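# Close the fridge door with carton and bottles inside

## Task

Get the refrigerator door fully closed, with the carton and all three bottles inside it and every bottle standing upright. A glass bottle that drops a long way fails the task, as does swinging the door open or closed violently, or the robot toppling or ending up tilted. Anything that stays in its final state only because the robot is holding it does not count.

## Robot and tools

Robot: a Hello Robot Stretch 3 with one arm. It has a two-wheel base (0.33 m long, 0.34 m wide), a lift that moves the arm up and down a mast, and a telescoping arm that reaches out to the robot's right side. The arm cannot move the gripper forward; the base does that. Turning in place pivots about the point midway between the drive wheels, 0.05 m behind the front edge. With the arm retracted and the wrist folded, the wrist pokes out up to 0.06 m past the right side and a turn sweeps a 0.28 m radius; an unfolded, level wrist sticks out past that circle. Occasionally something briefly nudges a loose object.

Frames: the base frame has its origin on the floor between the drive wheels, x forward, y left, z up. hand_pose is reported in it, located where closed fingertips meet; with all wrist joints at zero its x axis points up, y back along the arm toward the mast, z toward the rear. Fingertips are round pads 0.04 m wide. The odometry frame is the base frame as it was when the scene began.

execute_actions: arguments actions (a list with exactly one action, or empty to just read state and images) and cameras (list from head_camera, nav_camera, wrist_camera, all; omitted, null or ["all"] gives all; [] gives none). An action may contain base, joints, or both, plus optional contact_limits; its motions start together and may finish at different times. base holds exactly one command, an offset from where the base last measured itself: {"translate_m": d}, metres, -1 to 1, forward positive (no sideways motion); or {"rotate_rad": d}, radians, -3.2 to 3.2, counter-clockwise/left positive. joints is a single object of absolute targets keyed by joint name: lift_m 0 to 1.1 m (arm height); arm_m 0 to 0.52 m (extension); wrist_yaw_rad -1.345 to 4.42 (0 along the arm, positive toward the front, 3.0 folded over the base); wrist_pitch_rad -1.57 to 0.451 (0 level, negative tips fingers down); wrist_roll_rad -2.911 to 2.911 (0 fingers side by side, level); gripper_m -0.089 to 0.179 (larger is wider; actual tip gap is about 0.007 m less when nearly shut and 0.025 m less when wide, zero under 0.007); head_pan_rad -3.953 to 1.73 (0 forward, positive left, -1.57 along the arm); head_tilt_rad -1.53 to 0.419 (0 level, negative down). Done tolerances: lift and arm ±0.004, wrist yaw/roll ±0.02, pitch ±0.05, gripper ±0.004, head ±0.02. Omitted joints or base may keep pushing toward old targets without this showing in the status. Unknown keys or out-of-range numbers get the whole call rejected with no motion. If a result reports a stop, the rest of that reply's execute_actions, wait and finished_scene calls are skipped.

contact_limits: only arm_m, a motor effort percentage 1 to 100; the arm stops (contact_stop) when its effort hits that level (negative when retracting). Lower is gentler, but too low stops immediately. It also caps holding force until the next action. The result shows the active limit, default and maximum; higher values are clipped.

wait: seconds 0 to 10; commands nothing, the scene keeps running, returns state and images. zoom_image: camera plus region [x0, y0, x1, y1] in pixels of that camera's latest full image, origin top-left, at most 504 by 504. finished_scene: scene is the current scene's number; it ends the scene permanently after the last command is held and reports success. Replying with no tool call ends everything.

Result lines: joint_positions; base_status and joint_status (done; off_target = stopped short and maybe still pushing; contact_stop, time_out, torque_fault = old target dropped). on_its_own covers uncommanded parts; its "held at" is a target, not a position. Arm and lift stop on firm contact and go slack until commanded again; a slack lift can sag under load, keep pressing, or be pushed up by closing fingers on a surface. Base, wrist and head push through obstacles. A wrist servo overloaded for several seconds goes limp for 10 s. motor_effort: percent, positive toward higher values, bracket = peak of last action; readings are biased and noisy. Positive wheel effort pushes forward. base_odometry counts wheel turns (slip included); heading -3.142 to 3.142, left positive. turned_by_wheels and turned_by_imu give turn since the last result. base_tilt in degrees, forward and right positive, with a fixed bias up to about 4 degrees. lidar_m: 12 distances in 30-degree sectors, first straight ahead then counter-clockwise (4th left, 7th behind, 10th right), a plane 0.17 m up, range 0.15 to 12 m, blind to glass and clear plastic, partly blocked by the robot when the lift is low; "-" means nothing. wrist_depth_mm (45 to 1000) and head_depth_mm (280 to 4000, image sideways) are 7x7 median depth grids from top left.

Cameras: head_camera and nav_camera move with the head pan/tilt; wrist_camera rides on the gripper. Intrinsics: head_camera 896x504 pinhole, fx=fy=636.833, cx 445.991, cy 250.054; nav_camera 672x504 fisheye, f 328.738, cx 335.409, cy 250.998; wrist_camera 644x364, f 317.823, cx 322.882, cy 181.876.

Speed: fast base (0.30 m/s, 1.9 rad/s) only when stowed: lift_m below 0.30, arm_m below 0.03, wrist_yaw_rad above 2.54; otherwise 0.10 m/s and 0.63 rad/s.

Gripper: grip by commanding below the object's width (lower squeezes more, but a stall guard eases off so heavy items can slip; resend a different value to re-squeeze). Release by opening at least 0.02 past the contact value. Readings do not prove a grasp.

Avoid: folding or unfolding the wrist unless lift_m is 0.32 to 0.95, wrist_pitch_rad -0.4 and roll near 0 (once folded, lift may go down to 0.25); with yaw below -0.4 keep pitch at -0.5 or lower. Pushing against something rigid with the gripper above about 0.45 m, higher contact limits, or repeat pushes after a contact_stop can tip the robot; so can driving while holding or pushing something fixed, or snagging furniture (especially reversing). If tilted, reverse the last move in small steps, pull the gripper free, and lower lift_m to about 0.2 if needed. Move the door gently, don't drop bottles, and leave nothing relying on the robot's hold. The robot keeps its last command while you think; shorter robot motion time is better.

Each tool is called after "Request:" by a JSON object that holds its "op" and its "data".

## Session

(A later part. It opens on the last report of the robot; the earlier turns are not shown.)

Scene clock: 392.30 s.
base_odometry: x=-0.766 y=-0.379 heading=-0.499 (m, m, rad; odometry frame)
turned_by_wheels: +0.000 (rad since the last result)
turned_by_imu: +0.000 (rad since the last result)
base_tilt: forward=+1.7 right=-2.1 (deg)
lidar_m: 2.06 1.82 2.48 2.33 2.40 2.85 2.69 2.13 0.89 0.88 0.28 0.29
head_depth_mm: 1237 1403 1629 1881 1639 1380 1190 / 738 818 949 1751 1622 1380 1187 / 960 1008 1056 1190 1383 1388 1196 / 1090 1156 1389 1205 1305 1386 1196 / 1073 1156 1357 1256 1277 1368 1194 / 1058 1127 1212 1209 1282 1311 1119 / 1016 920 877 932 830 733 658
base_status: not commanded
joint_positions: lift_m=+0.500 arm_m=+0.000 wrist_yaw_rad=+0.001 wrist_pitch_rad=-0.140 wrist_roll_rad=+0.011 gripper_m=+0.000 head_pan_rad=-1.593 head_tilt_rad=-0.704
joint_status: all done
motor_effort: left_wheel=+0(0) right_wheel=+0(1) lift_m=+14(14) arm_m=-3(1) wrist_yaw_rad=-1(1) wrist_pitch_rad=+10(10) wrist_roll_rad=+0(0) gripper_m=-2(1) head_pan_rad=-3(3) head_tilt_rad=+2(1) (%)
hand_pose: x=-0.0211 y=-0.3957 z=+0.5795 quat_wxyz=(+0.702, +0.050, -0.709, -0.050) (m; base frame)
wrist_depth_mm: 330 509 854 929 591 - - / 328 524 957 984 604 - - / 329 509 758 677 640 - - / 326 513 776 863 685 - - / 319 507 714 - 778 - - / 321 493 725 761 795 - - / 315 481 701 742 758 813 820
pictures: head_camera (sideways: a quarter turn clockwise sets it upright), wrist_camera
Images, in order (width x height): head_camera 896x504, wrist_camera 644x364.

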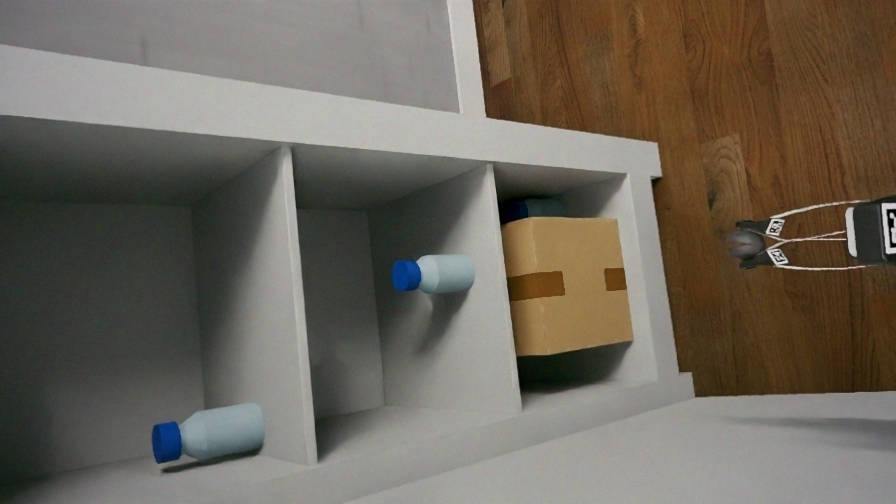

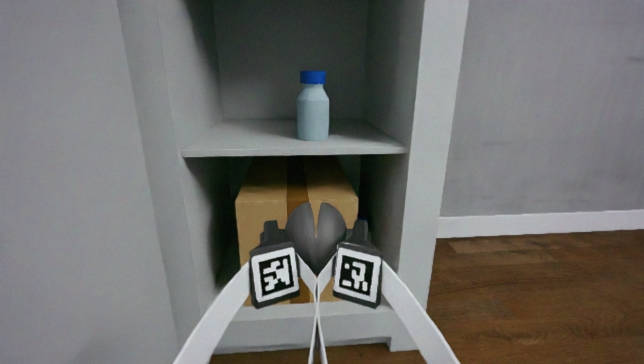

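Request:
{"op": "execute_actions", "data": {"actions": [{"joints":{"wrist_pitch_rad":-0.4,"wrist_yaw_rad":3.0}}], "cameras": []}}

Request:
{"op": "execute_actions", "data": {"actions": [{"base":{"rotate_rad":0.35}}], "cameras": []}}

Request:
{"op": "execute_actions", "data": {"actions": [{"base":{"translate_m":0.75},"joints":{"head_pan_rad":-2.2}}], "cameras": []}}

Request:
{"op": "execute_actions", "data": {"actions": [{"base":{"rotate_rad":-0.35},"joints":{"wrist_yaw_rad":0.0}}]}}

Scene clock: 406.40 s.
base_odometry: x=-0.766 y=-0.379 heading=-0.499 (m, m, rad; odometry frame)
turned_by_wheels: +0.000 (rad since the last result)
turned_by_imu: +0.000 (rad since the last result)
base_tilt: forward=+1.8 right=-2.0 (deg)
lidar_m: 2.06 1.82 2.47 2.33 2.40 2.84 2.69 2.13 0.89 0.88 0.29 0.29
head_depth_mm: 1235 1422 1633 1853 1654 1382 1176 / 739 820 947 1753 1607 1378 1188 / 964 1011 1051 1194 1382 1388 1188 / 1093 1174 1401 1202 1310 1389 1195 / 1068 1159 1371 1256 1281 1360 1198 / 1056 1126 1213 1210 1260 1310 1125 / 1014 914 877 932 845 755 684
base_status: not commanded
joint_positions: lift_m=+0.500 arm_m=+0.000 wrist_yaw_rad=+2.997 wrist_pitch_rad=-0.419 wrist_roll_rad=+0.012 gripper_m=+0.000 head_pan_rad=-1.593 head_tilt_rad=-0.704
joint_status: all done
motor_effort: left_wheel=+0(6) right_wheel=+0(11) lift_m=+15(14) arm_m=-2(3) wrist_yaw_rad=+3(42) wrist_pitch_rad=+10(17) wrist_roll_rad=+0(0) gripper_m=-3(6) head_pan_rad=-3(3) head_tilt_rad=+1(1) (%)
hand_pose: x=+0.0112 y=+0.0767 z=+0.5128 quat_wxyz=(+0.198, +0.704, +0.096, +0.675) (m; base frame)
wrist_depth_mm: - - - - - - - / - - - - - - - / - - - - - - - / - - - - - - - / 868 859 874 - 870 884 875 / 713 717 - 702 735 736 752 / 610 637 645 632 641 618 640
pictures: none
No camera images: the call's "cameras" was empty. Leave "cameras" out to get every camera's image.

Scene clock: 407.93 s.
base_odometry: x=-0.766 y=-0.379 heading=-0.150 (m, m, rad; odometry frame)
turned_by_wheels: +0.350 (rad since the last result)
turned_by_imu: +0.342 (rad since the last result)
base_tilt: forward=+1.7 right=-1.9 (deg)
lidar_m: 1.82 2.42 2.33 2.36 2.76 2.69 2.69 1.60 0.88 0.38 0.29 2.06
head_depth_mm: 1038 1121 1306 1226 1281 1325 1180 / 1055 1131 1335 1151 1254 1352 1186 / 1059 1004 1371 1235 1346 1364 1187 / 736 825 921 1084 1272 1360 1203 / 585 619 658 702 754 808 880 / 426 444 461 483 507 533 573 / 335 345 356 368 382 416 523
base_status: done
joint_positions: lift_m=+0.500 arm_m=+0.000 wrist_yaw_rad=+2.997 wrist_pitch_rad=-0.419 wrist_roll_rad=+0.012 gripper_m=+0.000 head_pan_rad=-1.593 head_tilt_rad=-0.704
joint_status: not commanded
motor_effort: left_wheel=-1(5) right_wheel=+2(2) lift_m=+14(15) arm_m=-2(2) wrist_yaw_rad=+3(2) wrist_pitch_rad=+10(10) wrist_roll_rad=+0(0) gripper_m=-2(2) head_pan_rad=-3(3) head_tilt_rad=+1(1) (%)
hand_pose: x=+0.0111 y=+0.0767 z=+0.5128 quat_wxyz=(+0.198, +0.704, +0.096, +0.675) (m; base frame)
wrist_depth_mm: - - - - - - - / - - - - - - - / - - - - - - - / - - - - - - - / 839 855 879 - 890 863 848 / 704 718 - 703 729 730 735 / 646 628 640 640 649 641 633
pictures: none
No camera images: the call's "cameras" was empty. Leave "cameras" out to get every camera's image.

Scene clock: 416.37 s.
base_odometry: x=-0.024 y=-0.490 heading=-0.150 (m, m, rad; odometry frame)
turned_by_wheels: +0.000 (rad since the last result)
turned_by_imu: -0.002 (rad since the last result)
base_tilt: forward=+1.8 right=-2.1 (deg)
lidar_m: 1.35 1.10 2.10 2.14 2.52 3.40 3.12 0.62 0.93 1.60 1.54 1.35
head_depth_mm: 588 628 660 718 848 1285 1182 / 674 731 805 886 1001 1129 1193 / 787 869 968 1100 1267 1360 1195 / 1025 1150 1325 1552 1616 1394 1196 / 1323 1526 1749 1981 1673 1403 1200 / 1372 1525 1707 1919 1685 1398 1205 / 1343 1464 1639 1870 1688 1405 1203
base_status: done
joint_positions: lift_m=+0.500 arm_m=+0.000 wrist_yaw_rad=+2.997 wrist_pitch_rad=-0.419 wrist_roll_rad=+0.012 gripper_m=+0.000 head_pan_rad=-2.193 head_tilt_rad=-0.704
joint_status: all done
motor_effort: left_wheel=-2(3) right_wheel=+1(6) lift_m=+14(14) arm_m=-3(2) wrist_yaw_rad=+1(2) wrist_pitch_rad=+10(10) wrist_roll_rad=+0(0) gripper_m=-1(2) head_pan_rad=-3(27) head_tilt_rad=+1(2) (%)
hand_pose: x=+0.0111 y=+0.0767 z=+0.5128 quat_wxyz=(+0.198, +0.704, +0.096, +0.675) (m; base frame)
wrist_depth_mm: - - - - - - - / - - - - - - - / - - - - - - - / - - - - - - - / 870 865 874 - 876 876 837 / 726 733 - 684 754 739 751 / 627 626 622 634 630 632 634
pictures: none
No camera images: the call's "cameras" was empty. Leave "cameras" out to get every camera's image.

Scene clock: 418.87 s.
base_odometry: x=-0.024 y=-0.490 heading=-0.500 (m, m, rad; odometry frame)
turned_by_wheels: -0.350 (rad since the last result)
turned_by_imu: -0.342 (rad since the last result)
base_tilt: forward=+1.8 right=-2.0 (deg)
lidar_m: 1.34 1.11 1.79 2.13 2.18 2.87 3.38 0.64 0.62 1.46 1.64 1.42
head_depth_mm: 2589 3051 2733 2074 1658 1377 1181 / 2302 2661 2738 2057 1658 1382 1184 / 520 587 672 794 980 1320 1194 / 557 612 683 825 1000 1253 1189 / 616 700 816 979 1209 1351 1194 / 690 798 954 1180 1552 1397 1191 / 781 928 1205 1618 1683 1397 1191
base_status: done
joint_positions: lift_m=+0.500 arm_m=+0.000 wrist_yaw_rad=+0.003 wrist_pitch_rad=-0.418 wrist_roll_rad=+0.012 gripper_m=+0.000 head_pan_rad=-2.193 head_tilt_rad=-0.704
joint_status: all done
motor_effort: left_wheel=+2(6) right_wheel=-1(2) lift_m=+14(15) arm_m=-2(2) wrist_yaw_rad=-2(4) wrist_pitch_rad=+9(10) wrist_roll_rad=+0(0) gripper_m=-1(3) head_pan_rad=-3(4) head_tilt_rad=+2(1) (%)
hand_pose: x=-0.0208 y=-0.3696 z=+0.5129 quat_wxyz=(+0.688, +0.147, -0.695, -0.147) (m; base frame)
wrist_depth_mm: - - - - - 581 415 / - - - - - 604 426 / - - - - - 604 428 / - - - - - 616 433 / 846 831 841 - 893 619 440 / 732 740 738 689 734 637 439 / 632 636 646 626 632 626 457
pictures: head_camera (sideways: a quarter turn clockwise sets it upright), nav_camera (sideways: a quarter turn counterclockwise sets it upright), wrist_camera
Images, in order (width x height): head_camera 896x504, nav_camera 672x504, wrist_camera 644x364.

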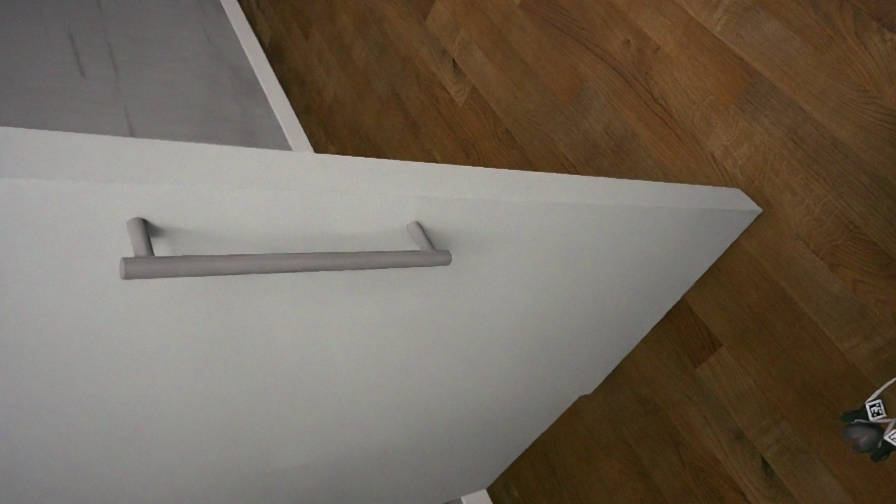

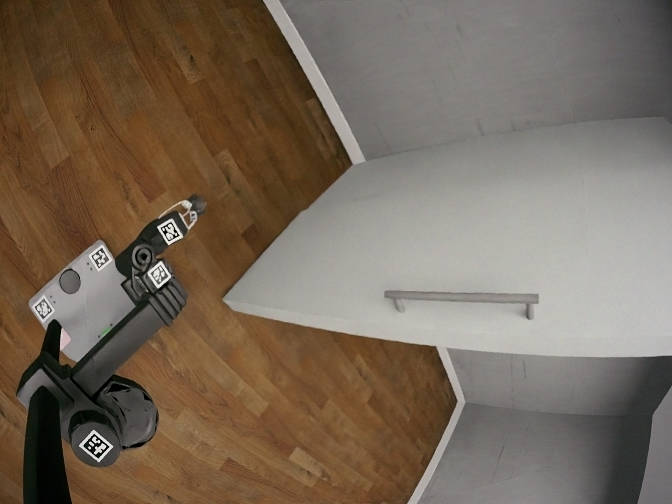

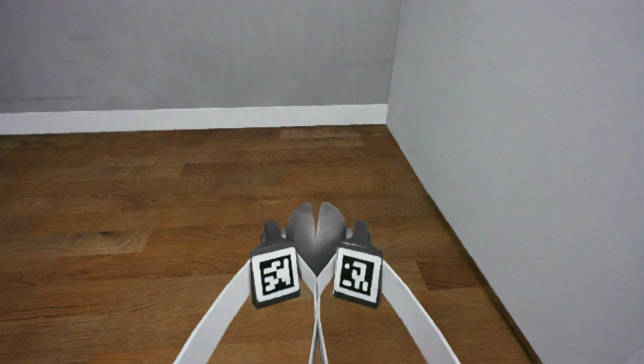

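Request:
{"op": "execute_actions", "data": {"actions": [{"joints":{"arm_m":0.4}}], "cameras": []}}

Request:
{"op": "execute_actions", "data": {"actions": [{"base":{"translate_m":-0.75}}]}}

Scene clock: 426.73 s.
base_odometry: x=-0.024 y=-0.490 heading=-0.500 (m, m, rad; odometry frame)
turned_by_wheels: +0.000 (rad since the last result)
turned_by_imu: +0.000 (rad since the last result)
base_tilt: forward=+1.7 right=-2.0 (deg)
lidar_m: 1.34 1.10 1.79 2.13 2.18 2.86 3.38 0.64 0.62 1.46 1.64 1.43
head_depth_mm: 2599 3103 2764 2096 1662 1375 1187 / 2306 2669 2766 2069 1658 1390 1190 / 520 585 672 796 976 1320 1187 / 556 611 685 826 1006 1260 1217 / 616 704 812 976 1216 1400 1221 / 689 799 951 1168 1544 1430 1177 / 782 929 1220 1604 1723 1338 1197
base_status: not commanded
joint_positions: lift_m=+0.500 arm_m=+0.400 wrist_yaw_rad=+0.002 wrist_pitch_rad=-0.418 wrist_roll_rad=+0.012 gripper_m=+0.000 head_pan_rad=-2.193 head_tilt_rad=-0.704
joint_status: all done
motor_effort: left_wheel=+2(1) right_wheel=-2(2) lift_m=+13(14) arm_m=+3(4) wrist_yaw_rad=-2(4) wrist_pitch_rad=+9(10) wrist_roll_rad=+0(0) gripper_m=-2(2) head_pan_rad=-4(3) head_tilt_rad=+2(2) (%)
hand_pose: x=-0.0211 y=-0.7690 z=+0.5130 quat_wxyz=(+0.688, +0.147, -0.695, -0.147) (m; base frame)
wrist_depth_mm: 803 801 849 860 863 591 411 / 871 886 892 914 938 588 386 / 962 973 - - - 596 392 / - - - - - 606 393 / 846 840 835 - 863 603 397 / 708 726 724 677 737 567 398 / 618 618 649 640 632 577 405
pictures: none
No camera images: the call's "cameras" was empty. Leave "cameras" out to get every camera's image.

Scene clock: 435.17 s.
base_odometry: x=-0.682 y=-0.131 heading=-0.499 (m, m, rad; odometry frame)
turned_by_wheels: +0.000 (rad since the last result)
turned_by_imu: +0.005 (rad since the last result)
base_tilt: forward=+1.8 right=-2.1 (deg)
lidar_m: 2.09 1.74 2.20 2.08 2.15 2.81 2.66 2.51 1.75 0.94 1.03 2.20
head_depth_mm: 2609 2826 2754 2064 1653 1391 1190 / 2381 2704 2744 2054 1666 1380 1187 / 2137 2424 2684 2083 1655 1393 1186 / 1960 2164 2434 2111 1666 1385 1219 / 1770 1995 2208 2089 1671 1389 1215 / 1658 1798 2018 2095 1666 1430 1176 / 1511 1664 1833 1990 1225 1342 1201
base_status: done
joint_positions: lift_m=+0.500 arm_m=+0.400 wrist_yaw_rad=+0.003 wrist_pitch_rad=-0.418 wrist_roll_rad=+0.012 gripper_m=+0.000 head_pan_rad=-2.193 head_tilt_rad=-0.704
joint_status: not commanded
motor_effort: left_wheel=+1(18) right_wheel=+0(30) lift_m=+15(15) arm_m=+2(3) wrist_yaw_rad=-3(16) wrist_pitch_rad=+9(9) wrist_roll_rad=+0(0) gripper_m=-2(3) head_pan_rad=-3(3) head_tilt_rad=+1(1) (%)
hand_pose: x=-0.0208 y=-0.7692 z=+0.5130 quat_wxyz=(+0.688, +0.147, -0.695, -0.147) (m; base frame)
wrist_depth_mm: 299 290 276 270 258 251 932 / 329 319 302 295 280 273 - / 374 359 336 320 307 298 - / 434 400 374 354 342 333 - / 808 450 424 - 381 816 881 / 710 536 498 494 432 713 716 / 618 615 592 536 511 652 632
pictures: head_camera (sideways: a quarter turn clockwise sets it upright), nav_camera (sideways: a quarter turn counterclockwise sets it upright), wrist_camera
Images, in order (width x height): head_camera 896x504, nav_camera 672x504, wrist_camera 644x364.

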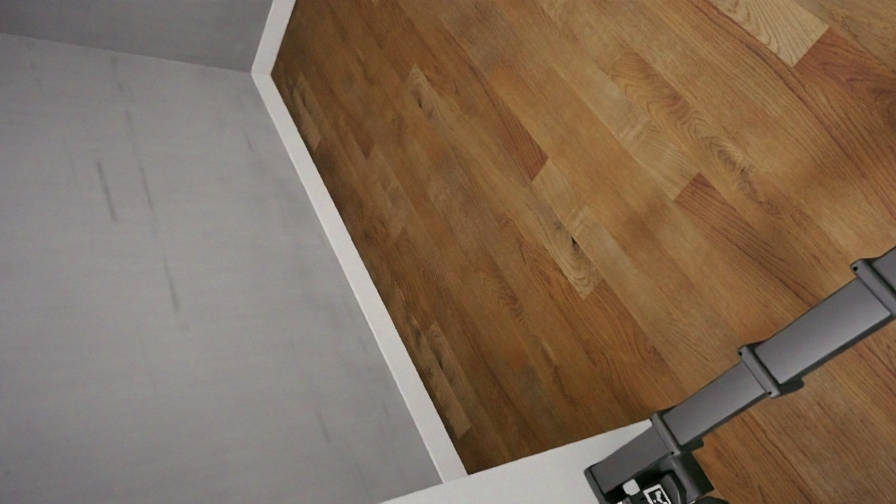

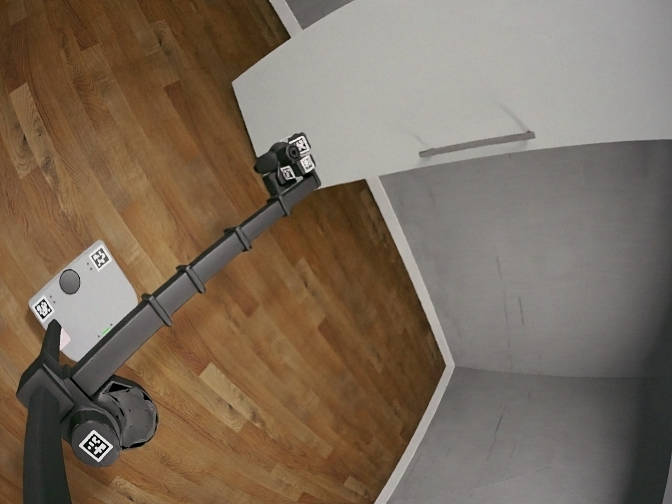

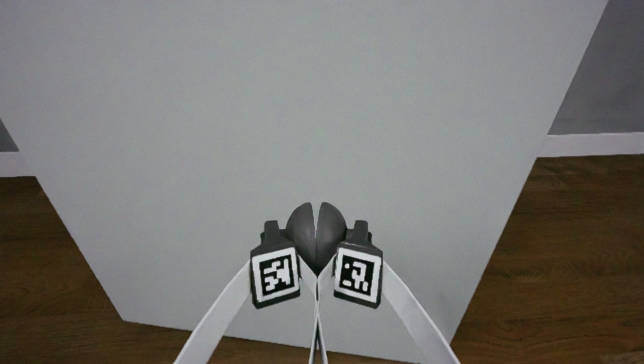

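Request:
{"op": "execute_actions", "data": {"actions": [{"base":{"translate_m":-0.08},"joints":{"wrist_pitch_rad":-0.05,"head_pan_rad":-1.6}}], "cameras": ["wrist_camera"]}}

Request:
{"op": "execute_actions", "data": {"actions": [{"joints":{"arm_m":0.52},"contact_limits":{"arm_m":22}}]}}

Scene clock: 441.47 s.
base_odometry: x=-0.753 y=-0.093 heading=-0.499 (m, m, rad; odometry frame)
turned_by_wheels: +0.000 (rad since the last result)
turned_by_imu: +0.000 (rad since the last result)
base_tilt: forward=+1.7 right=-2.0 (deg)
lidar_m: 2.17 1.82 2.19 2.09 2.15 2.73 2.58 2.53 1.75 1.03 1.05 2.21
head_depth_mm: 1512 1693 1956 2090 1660 1376 1184 / 1479 1687 1898 2063 1658 1379 1212 / 1452 1628 1834 2035 1735 1378 1182 / 870 969 1120 1288 - 1390 1189 / 863 964 1092 1272 1493 1406 1186 / 849 955 1079 1236 1482 1405 1203 / 834 934 1053 1215 1512 1403 1197
base_status: done
joint_positions: lift_m=+0.500 arm_m=+0.400 wrist_yaw_rad=+0.003 wrist_pitch_rad=-0.072 wrist_roll_rad=+0.012 gripper_m=+0.000 head_pan_rad=-1.607 head_tilt_rad=-0.704
joint_status: all done
motor_effort: left_wheel=+0(3) right_wheel=+0(3) lift_m=+15(15) arm_m=+2(2) wrist_yaw_rad=-3(2) wrist_pitch_rad=+11(12) wrist_roll_rad=+0(0) gripper_m=-2(2) head_pan_rad=+2(28) head_tilt_rad=+0(0) (%)
hand_pose: x=-0.0207 y=-0.7986 z=+0.5966 quat_wxyz=(+0.703, +0.027, -0.711, -0.025) (m; base frame)
wrist_depth_mm: 329 335 347 351 368 960 - / 343 350 358 368 375 - - / 353 365 373 383 393 - - / 368 378 388 398 415 - - / 390 395 408 - 437 - - / 402 411 425 446 - - - / 424 437 448 459 474 885 888
pictures: wrist_camera
Images, in order (width x height): wrist_camera 644x364.

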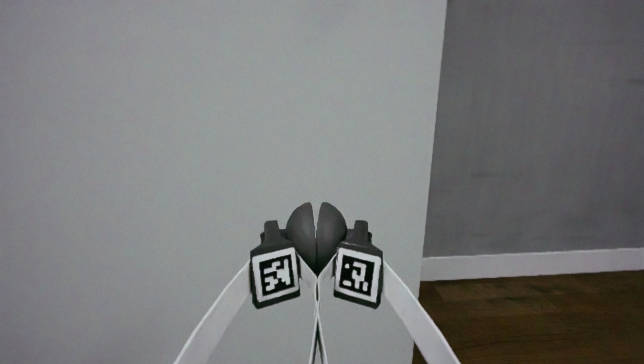

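Scene clock: 443.60 s.
base_odometry: x=-0.753 y=-0.093 heading=-0.499 (m, m, rad; odometry frame)
turned_by_wheels: +0.000 (rad since the last result)
turned_by_imu: +0.000 (rad since the last result)
base_tilt: forward=+1.7 right=-1.9 (deg)
lidar_m: 2.17 1.81 2.20 2.08 2.14 2.72 2.58 2.52 1.76 1.03 1.06 2.22
head_depth_mm: 1505 1706 1955 2082 1667 1377 1185 / 1480 1671 1924 2100 1660 1393 1202 / 1451 1622 1842 2027 1667 1358 1192 / 868 970 1122 1251 1574 1396 1199 / 864 967 1093 1251 1520 1399 1196 / 850 951 1075 1245 1462 1409 1192 / 839 934 1049 1211 1509 1405 1197
base_status: not commanded
joint_positions: lift_m=+0.500 arm_m=+0.518 wrist_yaw_rad=+0.002 wrist_pitch_rad=-0.071 wrist_roll_rad=+0.012 gripper_m=+0.000 head_pan_rad=-1.607 head_tilt_rad=-0.704
joint_status: all done
joint sent to its limit — the command would take arm_m past its upper limit, so that joint was sent only as far as its limit.
motor_effort: left_wheel=+1(1) right_wheel=-1(0) lift_m=+15(15) arm_m=+3(5) wrist_yaw_rad=-3(2) wrist_pitch_rad=+11(11) wrist_roll_rad=+0(0) gripper_m=-1(2) head_pan_rad=+2(2) head_tilt_rad=+0(1) (%)
contact_limits: arm_m 22 (drawing in: default 20, maximum 33; extending or still: default 28, maximum 45)
hand_pose: x=-0.0209 y=-0.9166 z=+0.5968 quat_wxyz=(+0.703, +0.026, -0.711, -0.025) (m; base frame)
wrist_depth_mm: 231 236 240 246 253 829 891 / 239 245 252 259 264 883 914 / 249 257 261 268 276 912 937 / 258 266 273 281 288 953 - / 269 275 285 - 300 - - / 285 288 294 309 319 - - / 299 304 310 322 332 873 886
pictures: head_camera (sideways: a quarter turn clockwise sets it upright), nav_camera (sideways: a quarter turn counterclockwise sets it upright), wrist_camera
Images, in order (width x height): head_camera 896x504, nav_camera 672x504, wrist_camera 644x364.

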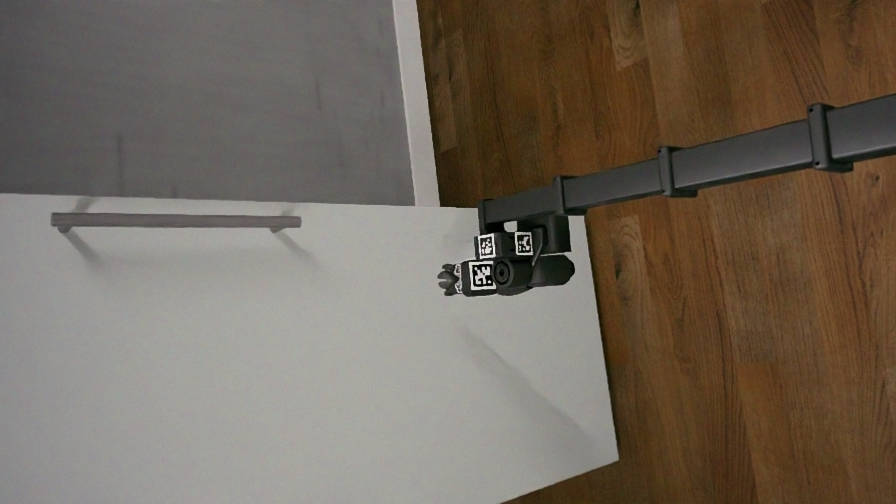

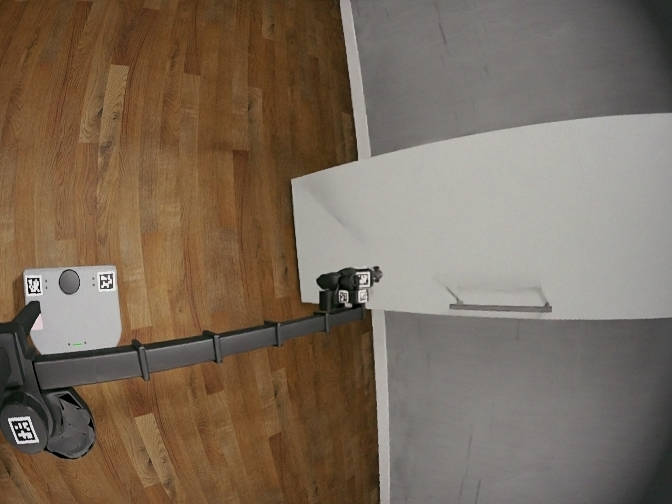

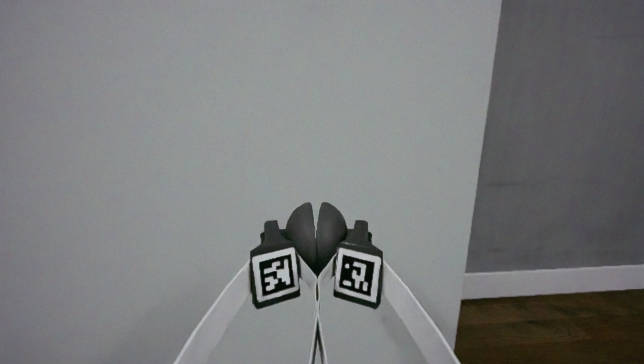

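Request:
{"op": "execute_actions", "data": {"actions": [{"base":{"translate_m":-0.55},"joints":{"arm_m":0.3,"head_pan_rad":-1.2,"head_tilt_rad":-0.4}}], "cameras": ["head_camera"]}}

Scene clock: 453.57 s.
base_odometry: x=-1.235 y=+0.171 heading=-0.499 (m, m, rad; odometry frame)
turned_by_wheels: +0.000 (rad since the last result)
turned_by_imu: +0.003 (rad since the last result)
base_tilt: forward=+1.7 right=-2.1 (deg)
lidar_m: 2.71 2.33 2.17 2.06 2.11 2.15 2.03 2.08 1.79 1.54 1.11 2.27
head_depth_mm: 1394 1479 1583 1724 1863 1755 1442 / 1428 1518 1624 1765 1881 1766 1412 / 1441 1535 1650 1807 1956 1760 1414 / 1058 1106 1158 1229 1311 1449 1427 / 948 1019 1089 1192 1301 1438 1433 / 977 1046 1130 1222 1351 1479 1444 / 997 1072 1165 1267 1396 1559 1443
base_status: done
joint_positions: lift_m=+0.500 arm_m=+0.300 wrist_yaw_rad=+0.002 wrist_pitch_rad=-0.071 wrist_roll_rad=+0.012 gripper_m=+0.000 head_pan_rad=-1.207 head_tilt_rad=-0.409
joint_status: all done
motor_effort: left_wheel=+0(3) right_wheel=+1(4) lift_m=+15(15) arm_m=-3(0) wrist_yaw_rad=-1(2) wrist_pitch_rad=+11(11) wrist_roll_rad=+0(0) gripper_m=-3(2) head_pan_rad=+2(23) head_tilt_rad=+3(18) (%)
hand_pose: x=-0.0210 y=-0.6992 z=+0.5968 quat_wxyz=(+0.703, +0.026, -0.711, -0.025) (m; base frame)
wrist_depth_mm: 474 732 - - - - - / 468 734 - - - - - / 491 721 - - - - - / 494 721 - - - - - / 519 712 - - - - - / 537 718 - - - - - / 569 718 870 900 899 874 896
pictures: head_camera (sideways: a quarter turn clockwise sets it upright)
Images, in order (width x height): head_camera 896x504.

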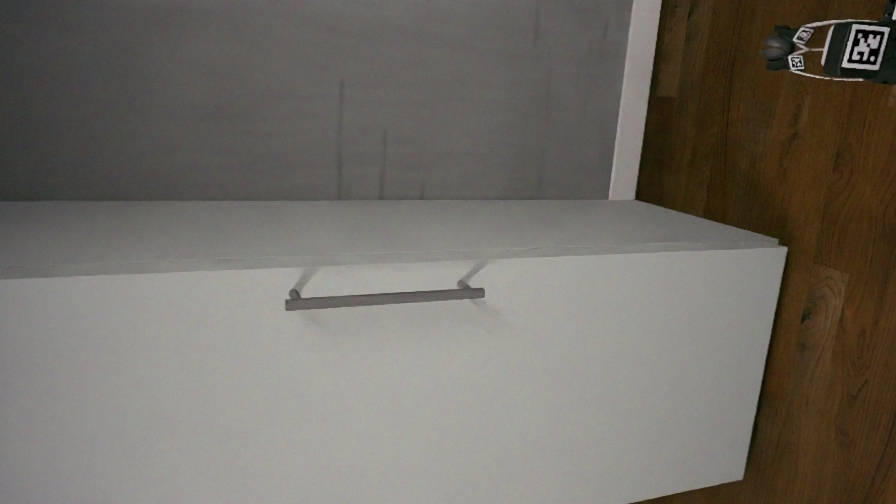

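Shut.

Request:
{"op": "finished_scene", "data": {"scene": 1}}

The scene is finished: the task was done.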